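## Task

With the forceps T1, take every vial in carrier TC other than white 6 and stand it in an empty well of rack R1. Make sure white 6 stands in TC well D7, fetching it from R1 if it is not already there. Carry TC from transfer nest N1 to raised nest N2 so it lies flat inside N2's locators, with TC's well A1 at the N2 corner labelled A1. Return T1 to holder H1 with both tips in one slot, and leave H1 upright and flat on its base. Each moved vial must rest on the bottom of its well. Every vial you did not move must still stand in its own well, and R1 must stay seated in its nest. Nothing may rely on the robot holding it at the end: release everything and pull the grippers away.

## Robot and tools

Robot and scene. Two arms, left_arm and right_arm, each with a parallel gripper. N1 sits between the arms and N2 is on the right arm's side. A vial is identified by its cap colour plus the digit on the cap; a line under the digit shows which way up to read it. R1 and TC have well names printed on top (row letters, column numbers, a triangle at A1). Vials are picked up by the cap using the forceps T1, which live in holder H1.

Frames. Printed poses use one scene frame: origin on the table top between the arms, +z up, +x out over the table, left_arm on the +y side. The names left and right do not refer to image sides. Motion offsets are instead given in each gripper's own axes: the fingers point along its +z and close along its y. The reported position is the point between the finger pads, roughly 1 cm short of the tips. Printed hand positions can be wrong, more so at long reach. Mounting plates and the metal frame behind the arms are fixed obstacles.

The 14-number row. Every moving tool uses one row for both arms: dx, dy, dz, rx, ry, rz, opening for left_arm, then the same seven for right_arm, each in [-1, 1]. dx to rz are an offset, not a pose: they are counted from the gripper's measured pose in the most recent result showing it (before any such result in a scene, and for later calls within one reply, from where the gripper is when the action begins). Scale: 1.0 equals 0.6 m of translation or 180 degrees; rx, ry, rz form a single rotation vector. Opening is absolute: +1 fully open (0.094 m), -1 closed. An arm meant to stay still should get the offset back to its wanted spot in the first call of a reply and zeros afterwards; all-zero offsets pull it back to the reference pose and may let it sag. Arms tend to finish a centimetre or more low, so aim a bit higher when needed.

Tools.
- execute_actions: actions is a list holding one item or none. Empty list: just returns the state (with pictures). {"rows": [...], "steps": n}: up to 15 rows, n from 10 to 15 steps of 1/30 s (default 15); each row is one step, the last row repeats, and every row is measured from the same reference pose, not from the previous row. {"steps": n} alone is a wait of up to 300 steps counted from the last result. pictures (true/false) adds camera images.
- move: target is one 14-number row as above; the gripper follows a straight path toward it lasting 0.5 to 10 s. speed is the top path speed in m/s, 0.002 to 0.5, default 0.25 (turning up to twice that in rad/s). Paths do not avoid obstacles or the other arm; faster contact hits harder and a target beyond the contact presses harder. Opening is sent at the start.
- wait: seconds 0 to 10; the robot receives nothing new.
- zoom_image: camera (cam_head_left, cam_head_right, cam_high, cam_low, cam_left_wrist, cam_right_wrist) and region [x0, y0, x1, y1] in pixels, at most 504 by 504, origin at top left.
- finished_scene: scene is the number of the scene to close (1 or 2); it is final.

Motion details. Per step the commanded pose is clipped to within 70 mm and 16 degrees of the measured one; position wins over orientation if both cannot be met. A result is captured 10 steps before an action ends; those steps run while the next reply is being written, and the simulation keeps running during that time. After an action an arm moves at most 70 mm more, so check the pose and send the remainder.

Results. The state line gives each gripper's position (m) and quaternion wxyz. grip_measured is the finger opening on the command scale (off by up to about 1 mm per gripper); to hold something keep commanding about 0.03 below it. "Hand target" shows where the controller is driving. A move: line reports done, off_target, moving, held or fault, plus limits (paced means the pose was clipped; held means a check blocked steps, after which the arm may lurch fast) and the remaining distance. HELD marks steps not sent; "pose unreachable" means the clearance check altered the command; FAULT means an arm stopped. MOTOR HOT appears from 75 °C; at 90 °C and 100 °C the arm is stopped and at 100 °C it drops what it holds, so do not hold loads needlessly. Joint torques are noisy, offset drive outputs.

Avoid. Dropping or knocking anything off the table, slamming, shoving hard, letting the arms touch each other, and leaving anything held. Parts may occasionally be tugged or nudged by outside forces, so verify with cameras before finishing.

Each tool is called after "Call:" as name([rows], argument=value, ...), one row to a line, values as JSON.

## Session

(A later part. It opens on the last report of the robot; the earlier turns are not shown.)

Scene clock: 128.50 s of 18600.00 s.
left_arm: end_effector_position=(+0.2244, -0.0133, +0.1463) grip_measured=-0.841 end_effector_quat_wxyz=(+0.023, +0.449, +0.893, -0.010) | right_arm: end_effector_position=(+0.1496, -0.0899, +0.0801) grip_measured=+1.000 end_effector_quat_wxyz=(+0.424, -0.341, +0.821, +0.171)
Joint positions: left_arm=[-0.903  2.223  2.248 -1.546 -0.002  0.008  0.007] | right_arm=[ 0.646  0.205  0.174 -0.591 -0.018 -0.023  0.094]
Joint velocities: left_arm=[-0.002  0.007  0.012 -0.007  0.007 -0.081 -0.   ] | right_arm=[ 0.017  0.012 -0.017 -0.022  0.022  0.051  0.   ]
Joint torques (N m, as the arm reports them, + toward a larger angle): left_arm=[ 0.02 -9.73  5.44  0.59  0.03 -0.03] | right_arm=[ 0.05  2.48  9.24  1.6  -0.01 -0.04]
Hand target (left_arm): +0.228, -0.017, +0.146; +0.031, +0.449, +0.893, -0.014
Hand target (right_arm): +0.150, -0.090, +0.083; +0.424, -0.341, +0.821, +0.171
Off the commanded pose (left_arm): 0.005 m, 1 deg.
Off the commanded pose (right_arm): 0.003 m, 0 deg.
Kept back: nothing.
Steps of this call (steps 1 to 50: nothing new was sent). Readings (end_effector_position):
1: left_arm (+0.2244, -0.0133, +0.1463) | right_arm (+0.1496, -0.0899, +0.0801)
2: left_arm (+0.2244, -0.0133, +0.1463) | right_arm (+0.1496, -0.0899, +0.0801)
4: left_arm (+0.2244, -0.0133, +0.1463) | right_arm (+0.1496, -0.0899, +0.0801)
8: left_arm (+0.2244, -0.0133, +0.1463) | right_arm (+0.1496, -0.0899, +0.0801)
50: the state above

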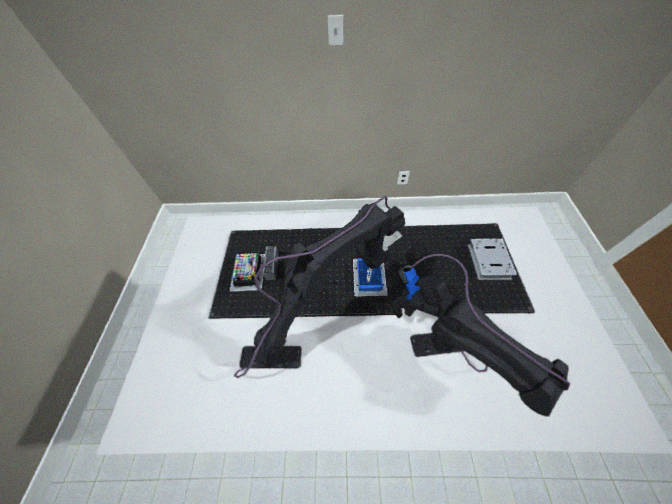

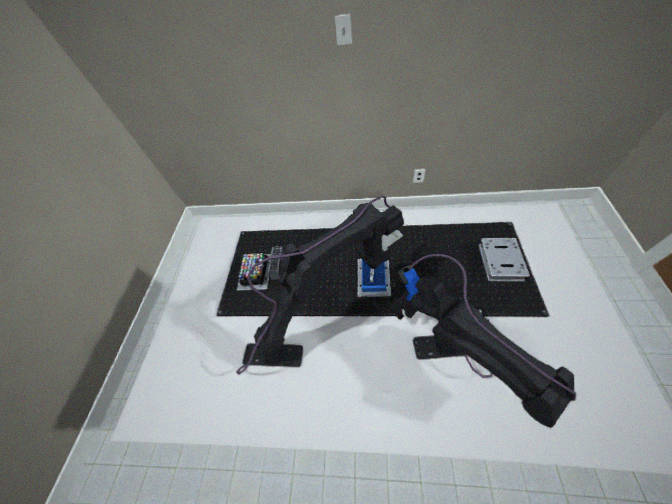

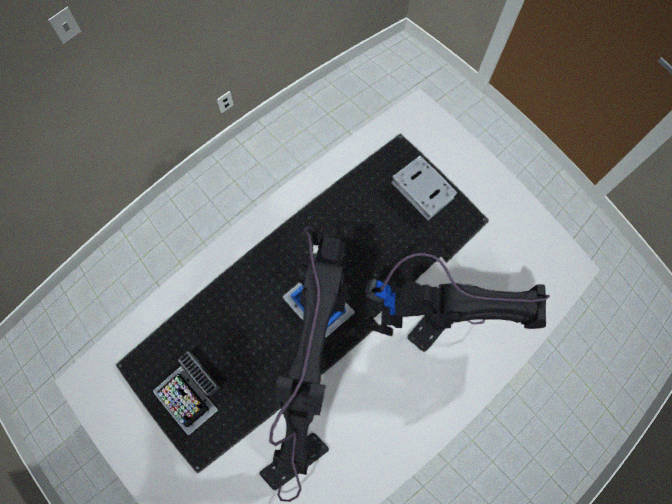

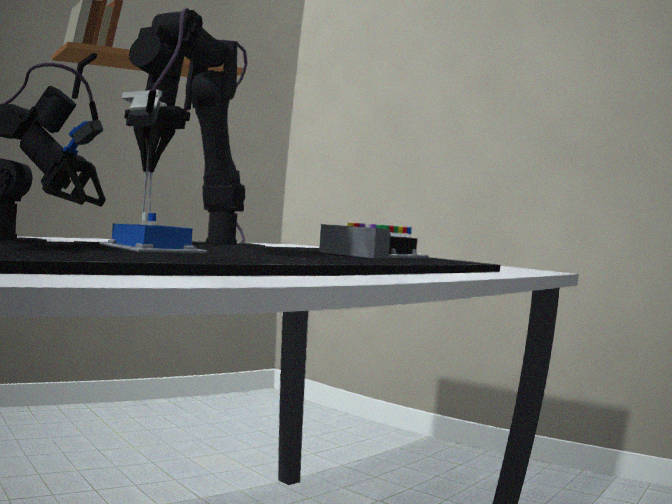

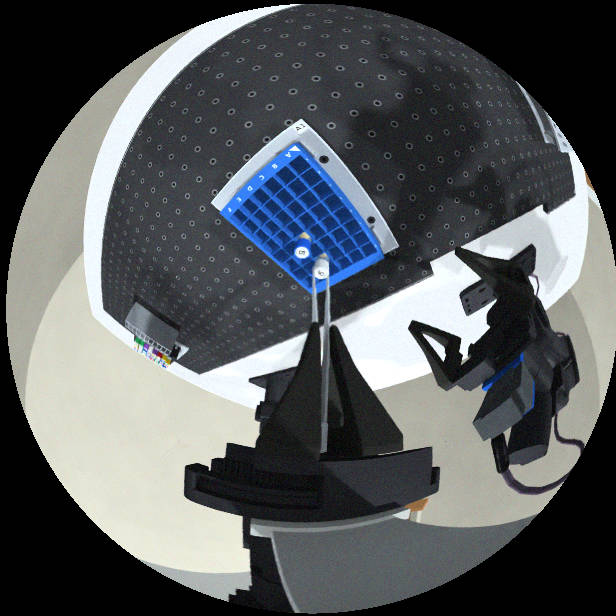

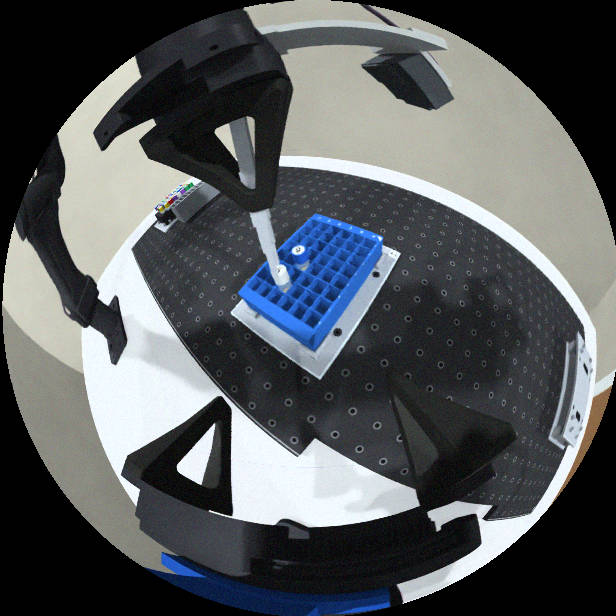

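Call:
execute_actions([
  {"rows": [[-0.0015,0,-0.008,0,-0.0044,0,-0.80,-0.004,0,-0.003,0,0,0,1],[-0.0015,0,-0.008,0,-0.0044,0,-0.79,-0.004,0,-0.003,0,0,0,1],[-0.0015,0,-0.008,0,-0.0044,0,-0.78,-0.004,0,-0.003,0,0,0,1],[-0.0015,0,-0.008,0,-0.0044,0,-0.77,-0.004,0,-0.003,0,0,0,1],[-0.0015,0,-0.008,0,-0.0044,0,-0.76,-0.004,0,-0.003,0,0,0,1],[-0.0015,0,-0.008,0,-0.0044,0,-0.75,-0.004,0,-0.003,0,0,0,1]], "steps": 12},
])

Call:
execute_actions(actions=[])

Scene clock: 129.27 s of 18600.00 s.
left_arm: end_effector_position=(+0.2244, -0.0133, +0.1463) grip_measured=-0.797 end_effector_quat_wxyz=(+0.023, +0.449, +0.893, -0.010) | right_arm: end_effector_position=(+0.1496, -0.0899, +0.0801) grip_measured=+1.000 end_effector_quat_wxyz=(+0.424, -0.341, +0.821, +0.171)
Joint positions: left_arm=[-0.903  2.223  2.248 -1.546 -0.002  0.008  0.01 ] | right_arm=[ 0.646  0.205  0.174 -0.591 -0.018 -0.023  0.094]
Joint velocities: left_arm=[ 0.002 -0.012  0.002  0.051 -0.007  0.037  0.011] | right_arm=[-0.012  0.002  0.002 -0.081 -0.037 -0.051  0.   ]
Joint torques (N m, as the arm reports them, + toward a larger angle): left_arm=[  0.01 -10.64   5.43   0.44   0.02  -0.02] | right_arm=[ 0.12  2.51  9.25  1.59  0.   -0.01]
Steps of this call (steps 1 to 21: nothing new was sent; steps 22 to 23: the first 2 steps of this action). Readings (end_effector_position):
22: left_arm (+0.2244, -0.0133, +0.1463) | right_arm (+0.1496, -0.0899, +0.0801)
23: the state above

Scene clock: 129.60 s of 18600.00 s.
left_arm: end_effector_position=(+0.2244, -0.0133, +0.1463) grip_measured=-0.752 end_effector_quat_wxyz=(+0.023, +0.449, +0.893, -0.010) | right_arm: end_effector_position=(+0.1496, -0.0899, +0.0801) grip_measured=+1.000 end_effector_quat_wxyz=(+0.424, -0.341, +0.821, +0.171)
Joint positions: left_arm=[-0.903  2.223  2.248 -1.546 -0.002  0.008  0.012] | right_arm=[ 0.646  0.205  0.174 -0.591 -0.018 -0.023  0.094]
Joint velocities: left_arm=[ 0.007  0.007  0.007 -0.051  0.051  0.022  0.001] | right_arm=[-0.017 -0.002 -0.012  0.007 -0.037  0.037  0.   ]
Joint torques (N m, as the arm reports them, + toward a larger angle): left_arm=[  0.   -10.62   5.42   0.43   0.02  -0.02] | right_arm=[ 0.1   2.5   9.25  1.6  -0.01 -0.02]
Hand target (left_arm): +0.225, -0.014, +0.151; +0.029, +0.449, +0.893, -0.013
Hand target (right_arm): +0.150, -0.090, +0.083; +0.424, -0.341, +0.821, +0.171
Off the commanded pose (left_arm): 0.005 m, 1 deg.
Off the commanded pose (right_arm): 0.003 m, 0 deg.
Kept back: nothing.
Steps of this call (steps 1 to 10: the last 10 steps of your previous action). Readings (end_effector_position):
1: left_arm (+0.2244, -0.0133, +0.1463) | right_arm (+0.1496, -0.0899, +0.0801)
2: left_arm (+0.2244, -0.0133, +0.1463) | right_arm (+0.1496, -0.0899, +0.0801)
4: left_arm (+0.2244, -0.0133, +0.1463) | right_arm (+0.1496, -0.0899, +0.0801)
8: left_arm (+0.2244, -0.0133, +0.1463) | right_arm (+0.1496, -0.0899, +0.0801)
10: the state above

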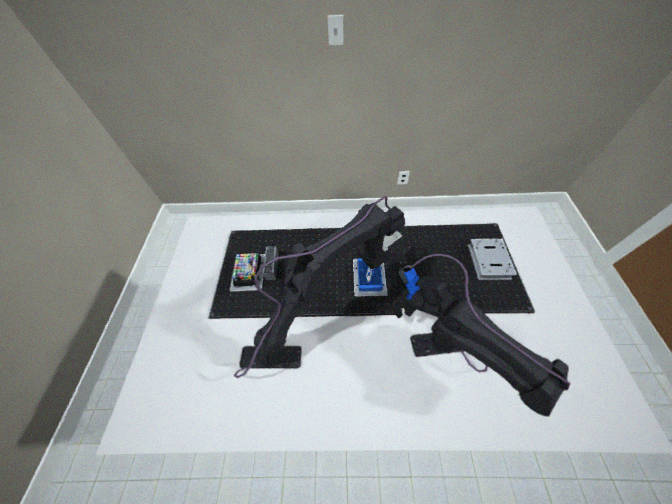

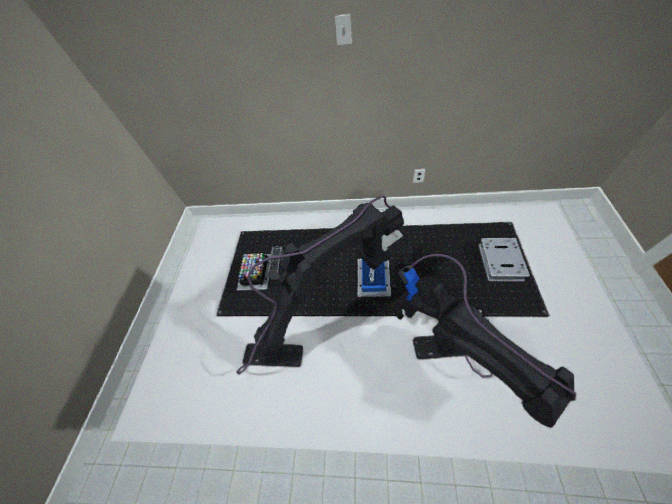

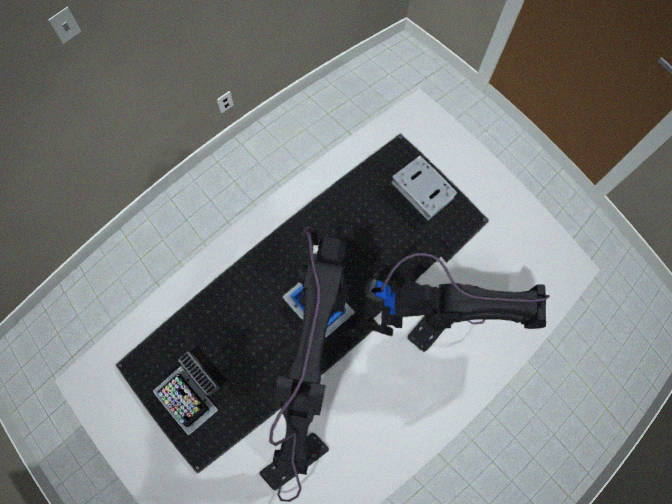

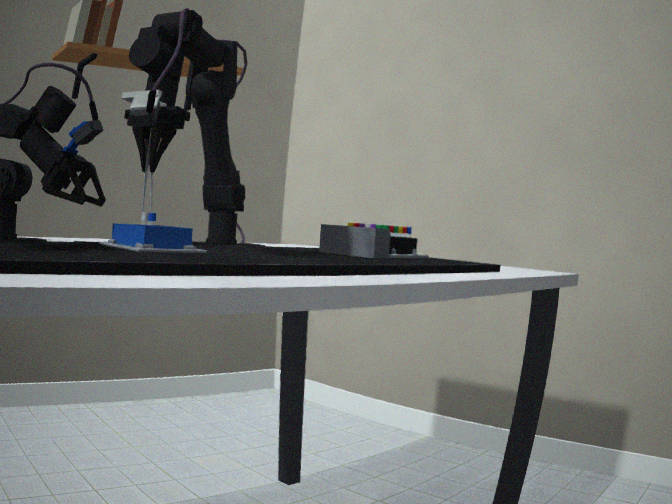

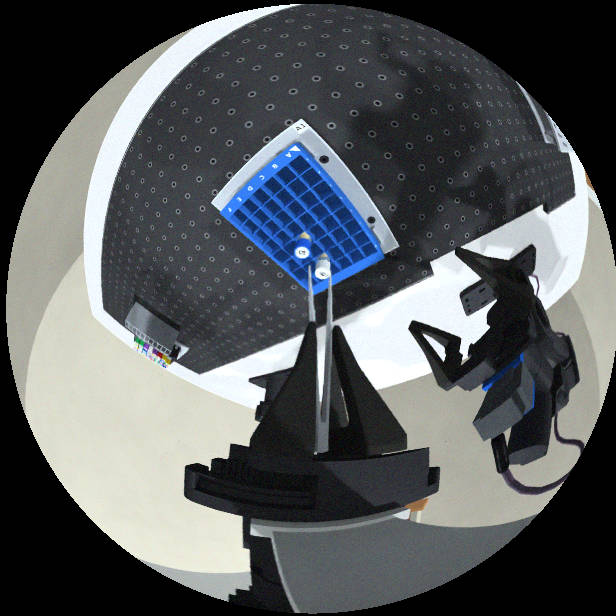

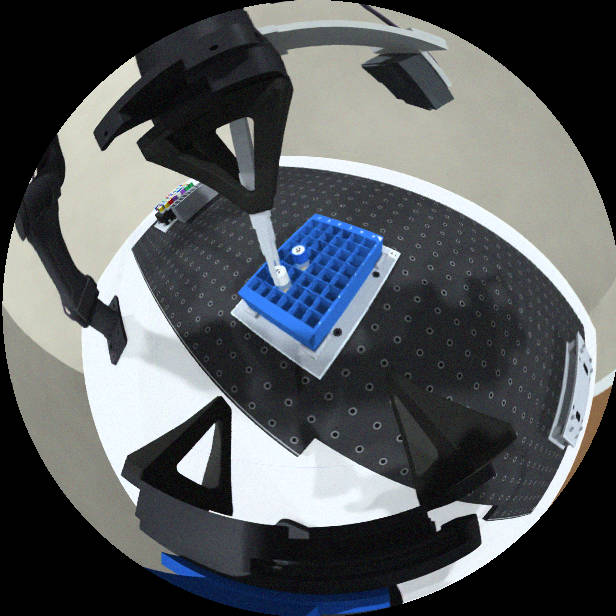

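Call:
zoom_image(camera="cam_left_wrist", region=[280, 220, 360, 300])

Call:
zoom_image(camera="cam_right_wrist", region=[230, 210, 330, 310])

Region (280, 220, 360, 300) of cam_left_wrist's 616x616 image, scaled by 6.300, with more detail than that image has.

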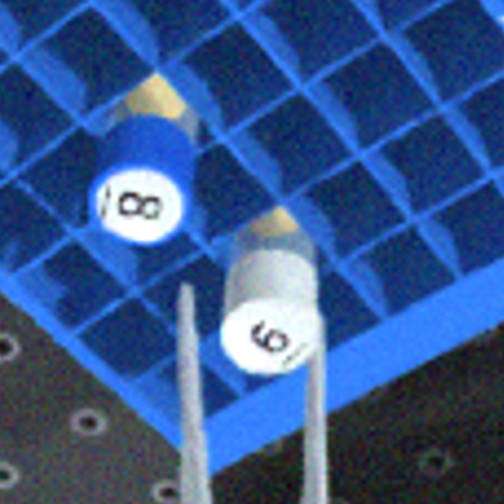

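Region (230, 210, 330, 310) of cam_right_wrist's 616x616 image, scaled by 5.040, with more detail than that image has.

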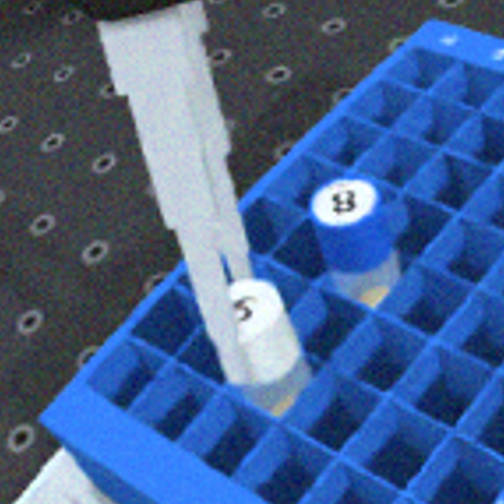

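Call:
move(target=[0.0015,-0.0083,-0.056,0,-0.027,0.0037,-0.75,-0.004,0,-0.003,0,0,0,1], speed=0.05)

Scene clock: 133.07 s of 18600.00 s.
left_arm: end_effector_position=(+0.2215, -0.0127, +0.1703) grip_measured=-0.752 end_effector_quat_wxyz=(+0.049, +0.451, +0.891, -0.023) | right_arm: end_effector_position=(+0.1496, -0.0899, +0.0801) grip_measured=+1.000 end_effector_quat_wxyz=(+0.424, -0.341, +0.821, +0.171)
Joint positions: left_arm=[-0.907  2.165  2.248 -1.546 -0.002  0.008  0.012] | right_arm=[ 0.646  0.205  0.174 -0.591 -0.018 -0.023  0.094]
Joint velocities: left_arm=[ 0.002 -0.012 -0.007 -0.051 -0.007 -0.066 -0.   ] | right_arm=[-0.007 -0.012 -0.017 -0.022  0.022  0.007  0.   ]
Joint torques (N m, as the arm reports them, + toward a larger angle): left_arm=[ -0.55 -11.28   5.12   0.59  -0.01  -0.03] | right_arm=[ 0.09  2.53  9.23  1.59 -0.01 -0.02]
Hand target (left_arm): +0.219, -0.014, +0.180; +0.061, +0.453, +0.889, -0.028
Hand target (right_arm): +0.150, -0.090, +0.083; +0.424, -0.341, +0.821, +0.171
Off the commanded pose (left_arm): 0.010 m, 2 deg.
Off the commanded pose (right_arm): 0.003 m, 0 deg.
Kept back: nothing.
move: done

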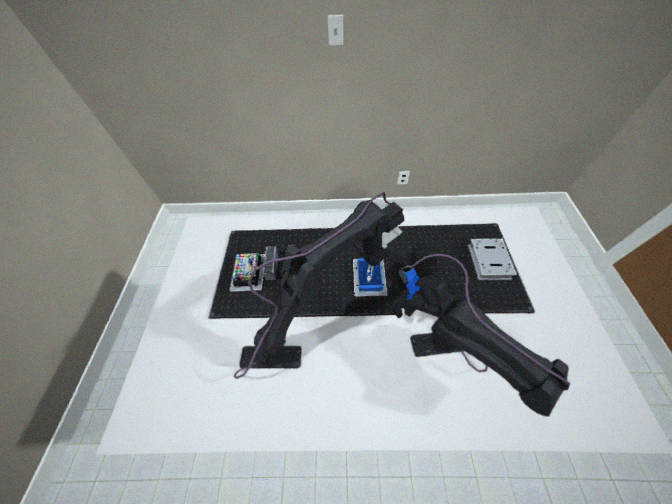

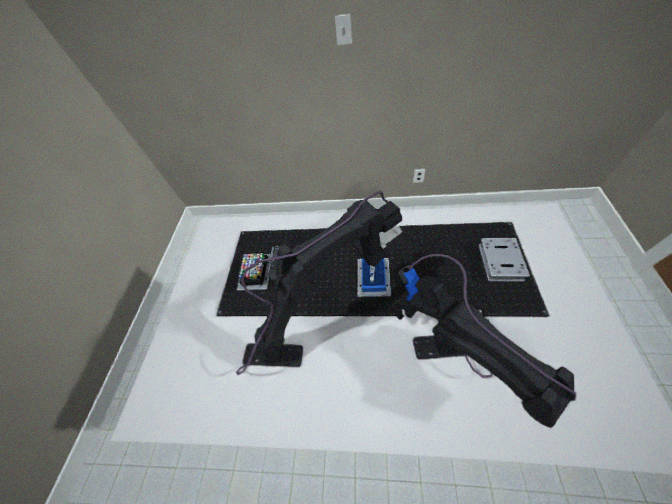

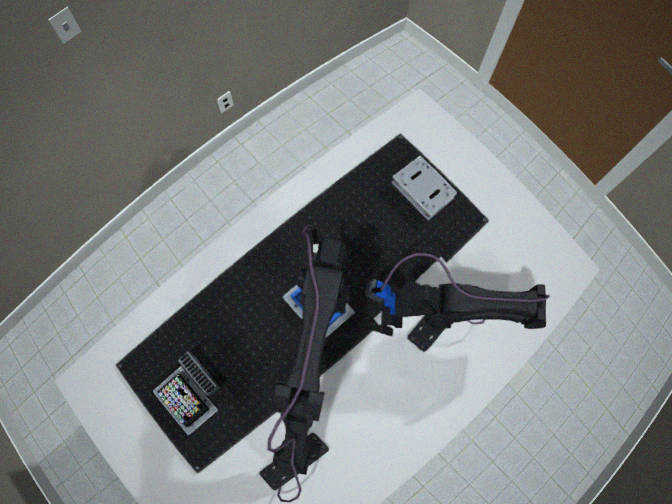

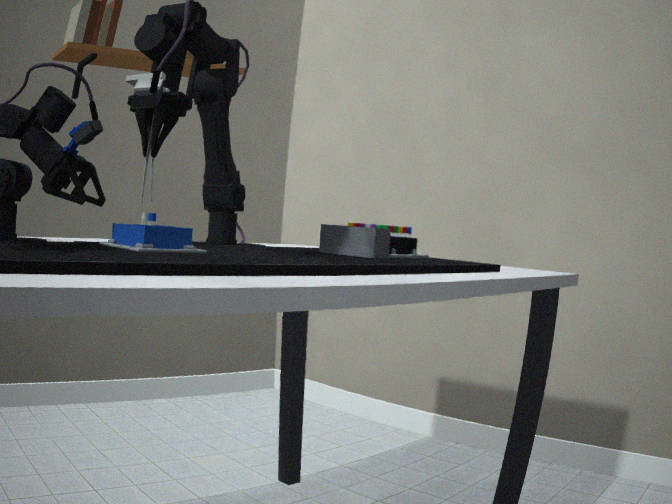

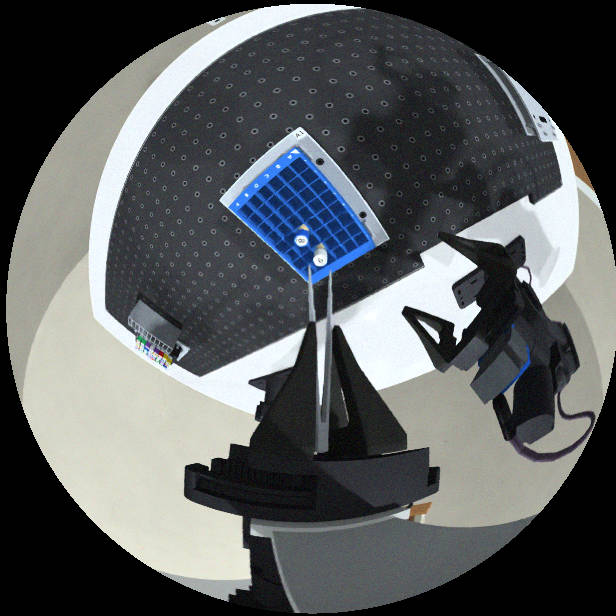

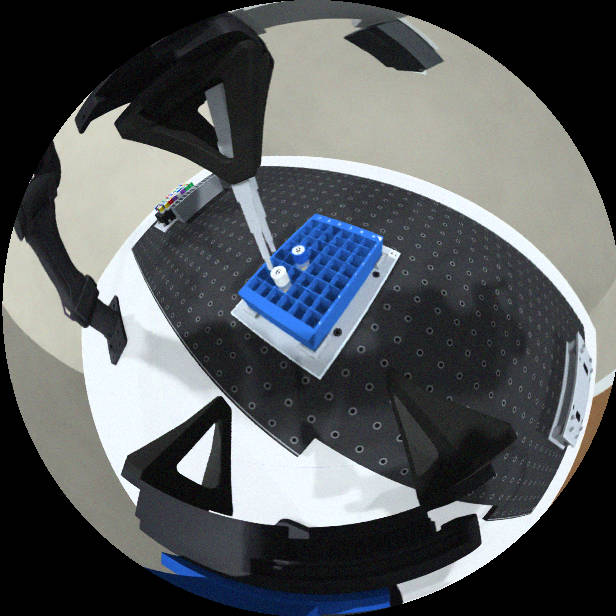

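Call:
move(target=[-0.0312,0.0417,0.013,-0.0025,-0.0191,-0.0176,-0.75,-0.004,0,-0.003,0,0,0,1], speed=0.05)

Call:
zoom_image(camera="cam_left_wrist", region=[280, 220, 360, 300])

Call:
zoom_image(camera="cam_right_wrist", region=[240, 190, 340, 290])

Scene clock: 135.83 s of 18600.00 s.
left_arm: end_effector_position=(+0.2477, -0.0109, +0.1664) grip_measured=-0.752 end_effector_quat_wxyz=(+0.069, +0.428, +0.900, -0.031) | right_arm: end_effector_position=(+0.1496, -0.0899, +0.0801) grip_measured=+1.000 end_effector_quat_wxyz=(+0.424, -0.341, +0.821, +0.171)
Joint positions: left_arm=[-0.858  2.179  2.248 -1.488 -0.002  0.008  0.012] | right_arm=[ 0.646  0.205  0.174 -0.591 -0.018 -0.023  0.094]
Joint velocities: left_arm=[ 0.007  0.007  0.002  0.022 -0.095 -0.066  0.   ] | right_arm=[-0.002 -0.012 -0.012 -0.081 -0.007 -0.007  0.   ]
Joint torques (N m, as the arm reports them, + toward a larger angle): left_arm=[ 0.49 -9.59  4.75  0.87  0.   -0.02] | right_arm=[ 0.09  2.52  9.26  1.6  -0.01 -0.03]
Hand target (left_arm): +0.253, -0.013, +0.165; +0.077, +0.425, +0.901, -0.033
Hand target (right_arm): +0.150, -0.090, +0.083; +0.424, -0.341, +0.821, +0.171
Off the commanded pose (left_arm): 0.006 m, 1 deg.
Off the commanded pose (right_arm): 0.003 m, 0 deg.
Kept back: nothing.
move: done

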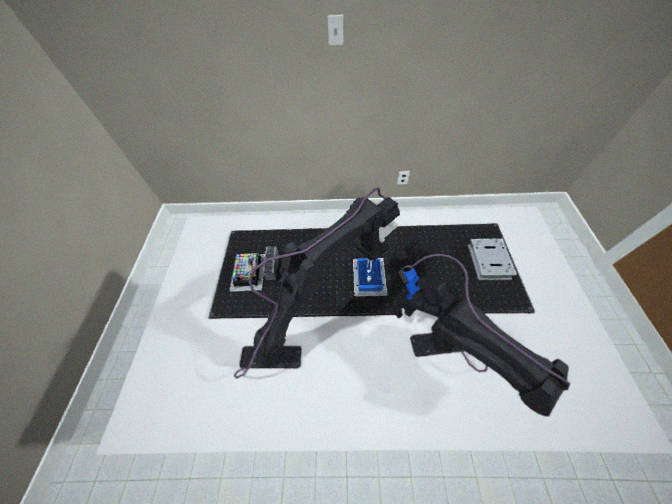

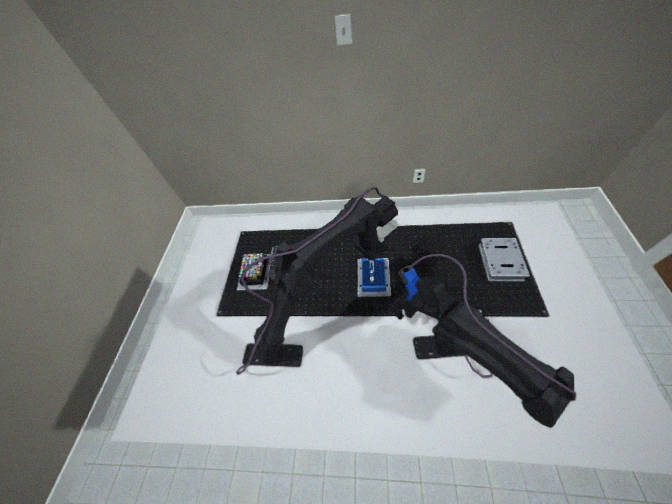

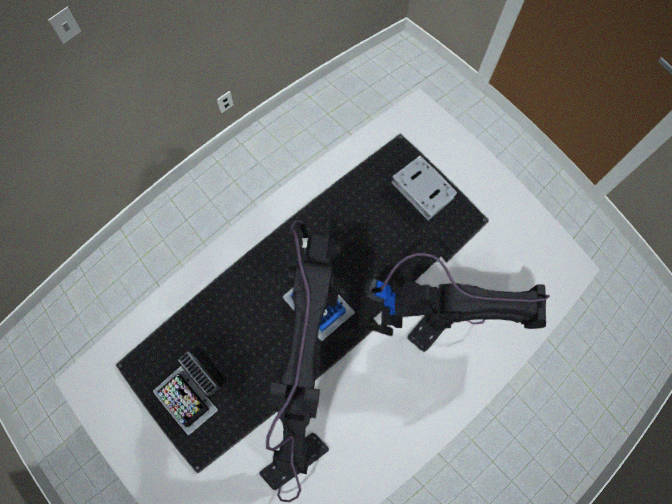

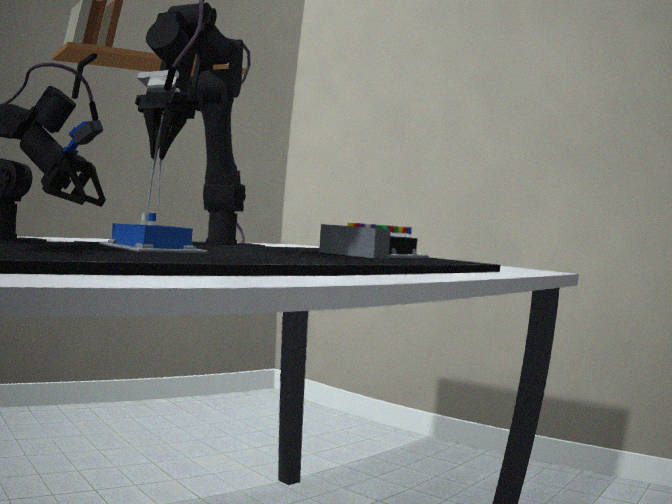

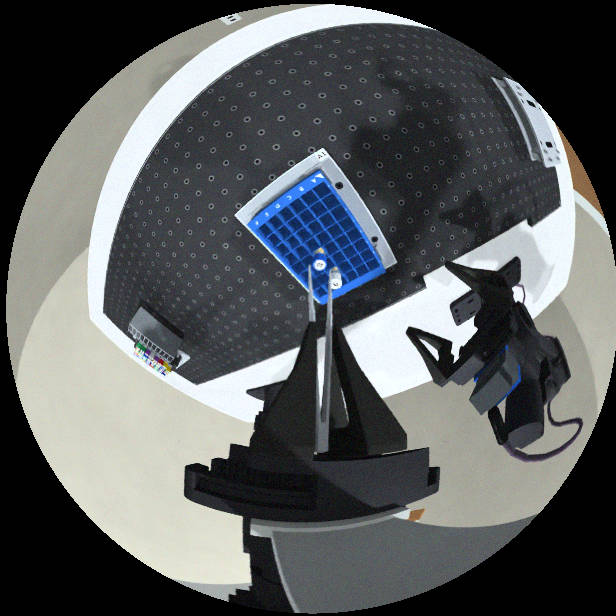

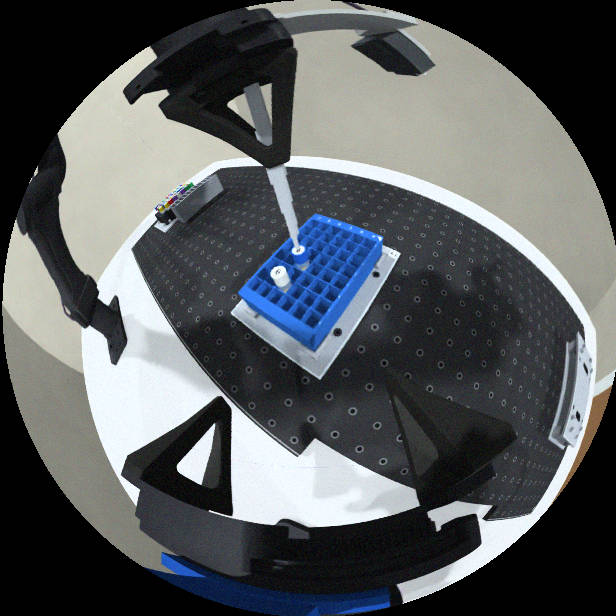

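Region (280, 220, 360, 300) of cam_left_wrist's 616x616 image, scaled by 6.300, with more detail than that image has.

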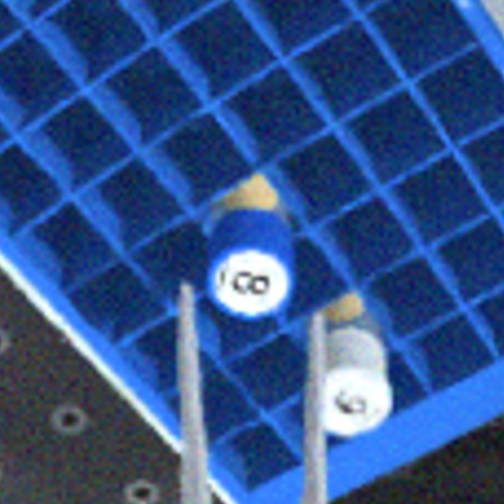

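Region (240, 190, 340, 290) of cam_right_wrist's 616x616 image, scaled by 5.040, with more detail than that image has.

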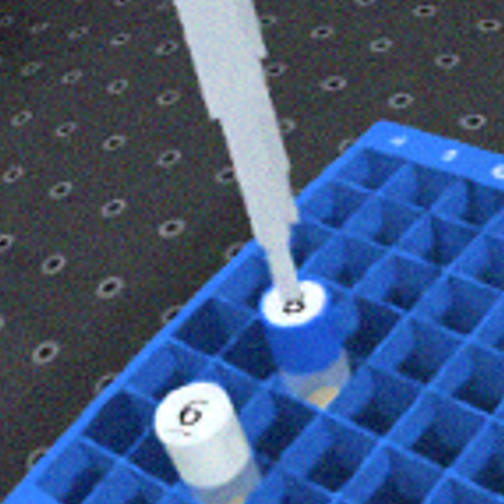

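Call:
move(target=[-0.0007,0,0.0326,0,0.0137,0,-0.75,-0.004,0,-0.003,0,0,0,1], speed=0.025)

Call:
zoom_image(camera="cam_left_wrist", region=[280, 220, 360, 300])

Call:
zoom_image(camera="cam_right_wrist", region=[240, 190, 340, 290])

Scene clock: 137.97 s of 18600.00 s.
left_arm: end_effector_position=(+0.2490, -0.0125, +0.1451) grip_measured=-0.752 end_effector_quat_wxyz=(+0.047, +0.429, +0.902, -0.021) | right_arm: end_effector_position=(+0.1496, -0.0899, +0.0801) grip_measured=+1.000 end_effector_quat_wxyz=(+0.424, -0.341, +0.821, +0.171)
Joint positions: left_arm=[-0.858  2.229  2.248 -1.488 -0.002  0.008  0.012] | right_arm=[ 0.646  0.205  0.174 -0.591 -0.018 -0.023  0.094]
Joint velocities: left_arm=[ 0.002 -0.032  0.012  0.022 -0.022 -0.081 -0.001] | right_arm=[-0.007 -0.007 -0.002  0.037  0.007 -0.037  0.   ]
Joint torques (N m, as the arm reports them, + toward a larger angle): left_arm=[ 0.06 -9.93  6.07  0.52  0.03 -0.02] | right_arm=[ 0.12  2.55  9.22  1.59 -0.01 -0.03]
Hand target (left_arm): +0.250, -0.014, +0.147; +0.050, +0.429, +0.902, -0.022
Hand target (right_arm): +0.150, -0.090, +0.083; +0.424, -0.341, +0.821, +0.171
Off the commanded pose (left_arm): 0.002 m, 0 deg.
Off the commanded pose (right_arm): 0.003 m, 0 deg.
Kept back: nothing.
move: done

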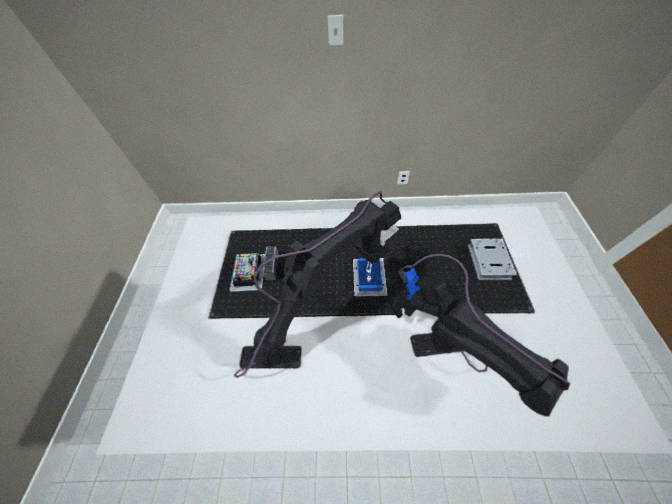

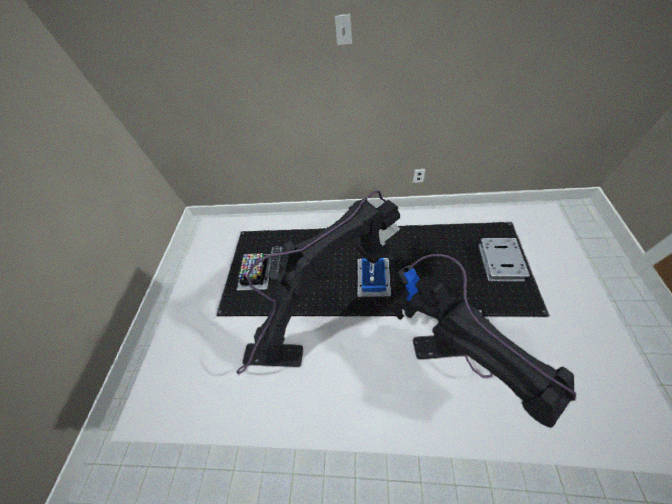

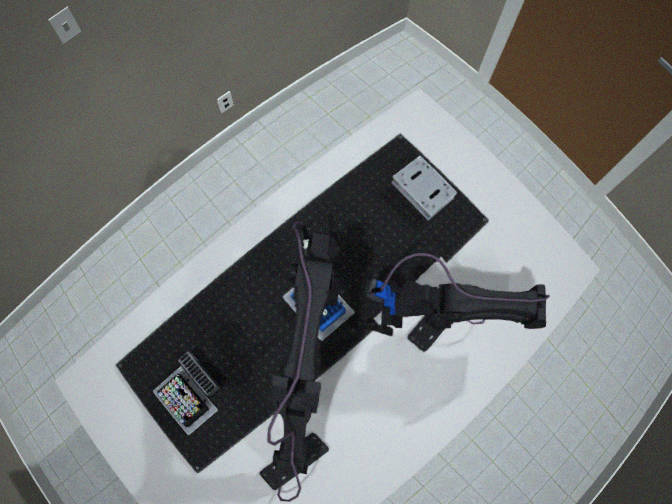

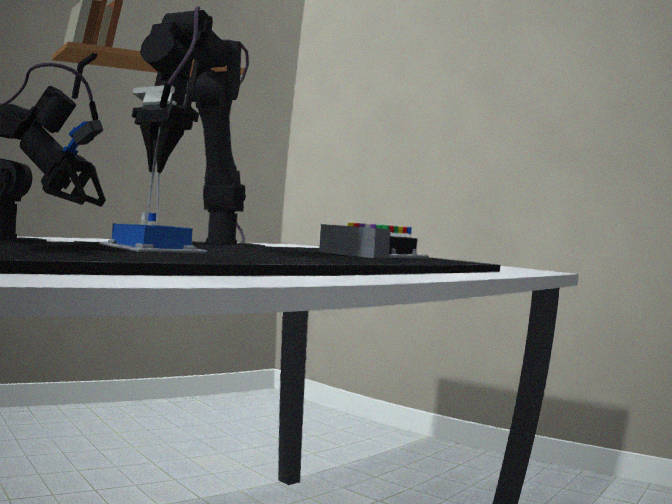

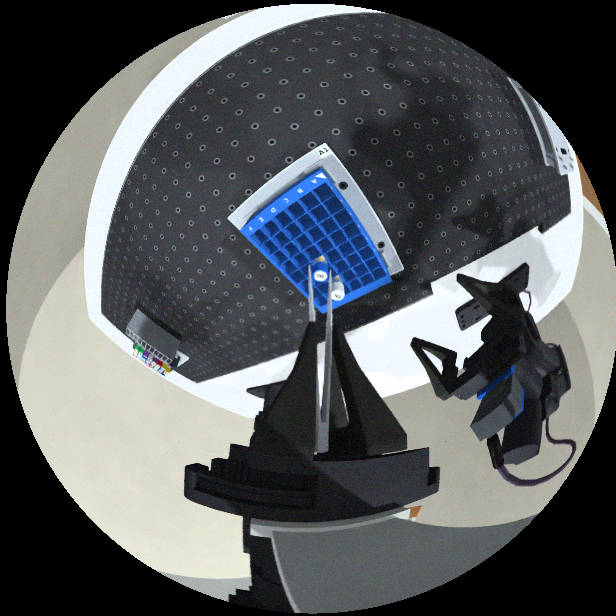

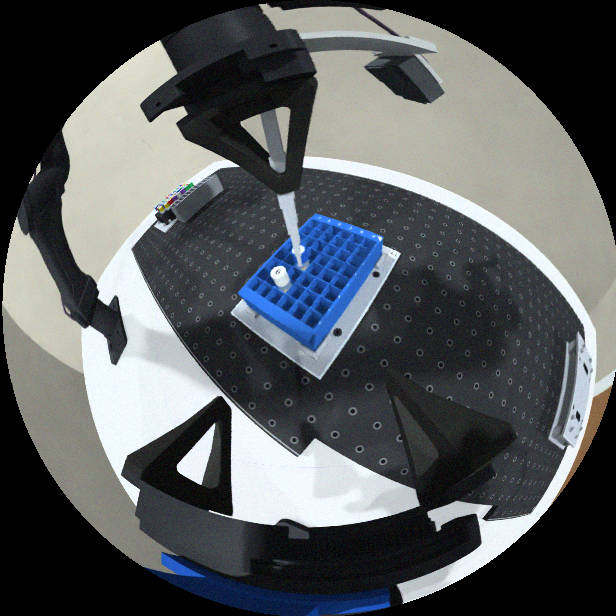

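Region (280, 220, 360, 300) of cam_left_wrist's 616x616 image, scaled by 6.300, with more detail than that image has.

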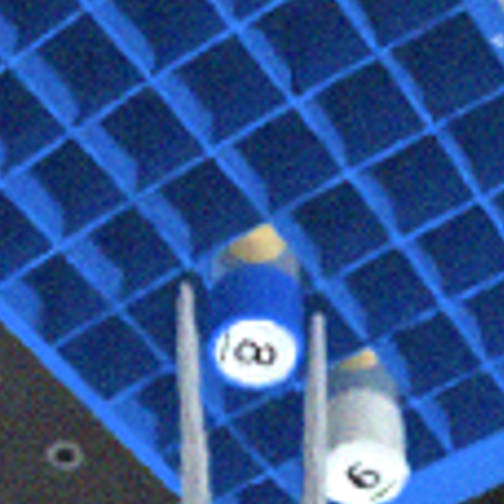

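Region (240, 190, 340, 290) of cam_right_wrist's 616x616 image, scaled by 5.040, with more detail than that image has.

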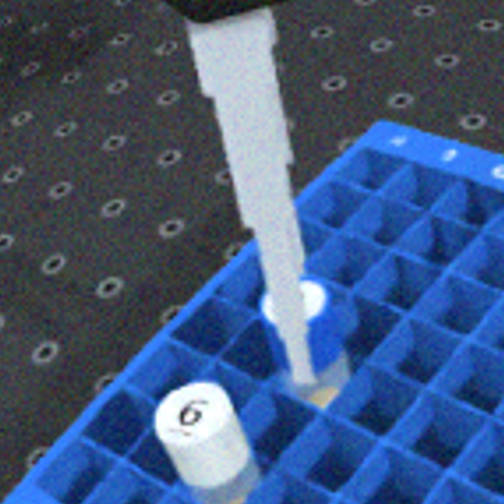

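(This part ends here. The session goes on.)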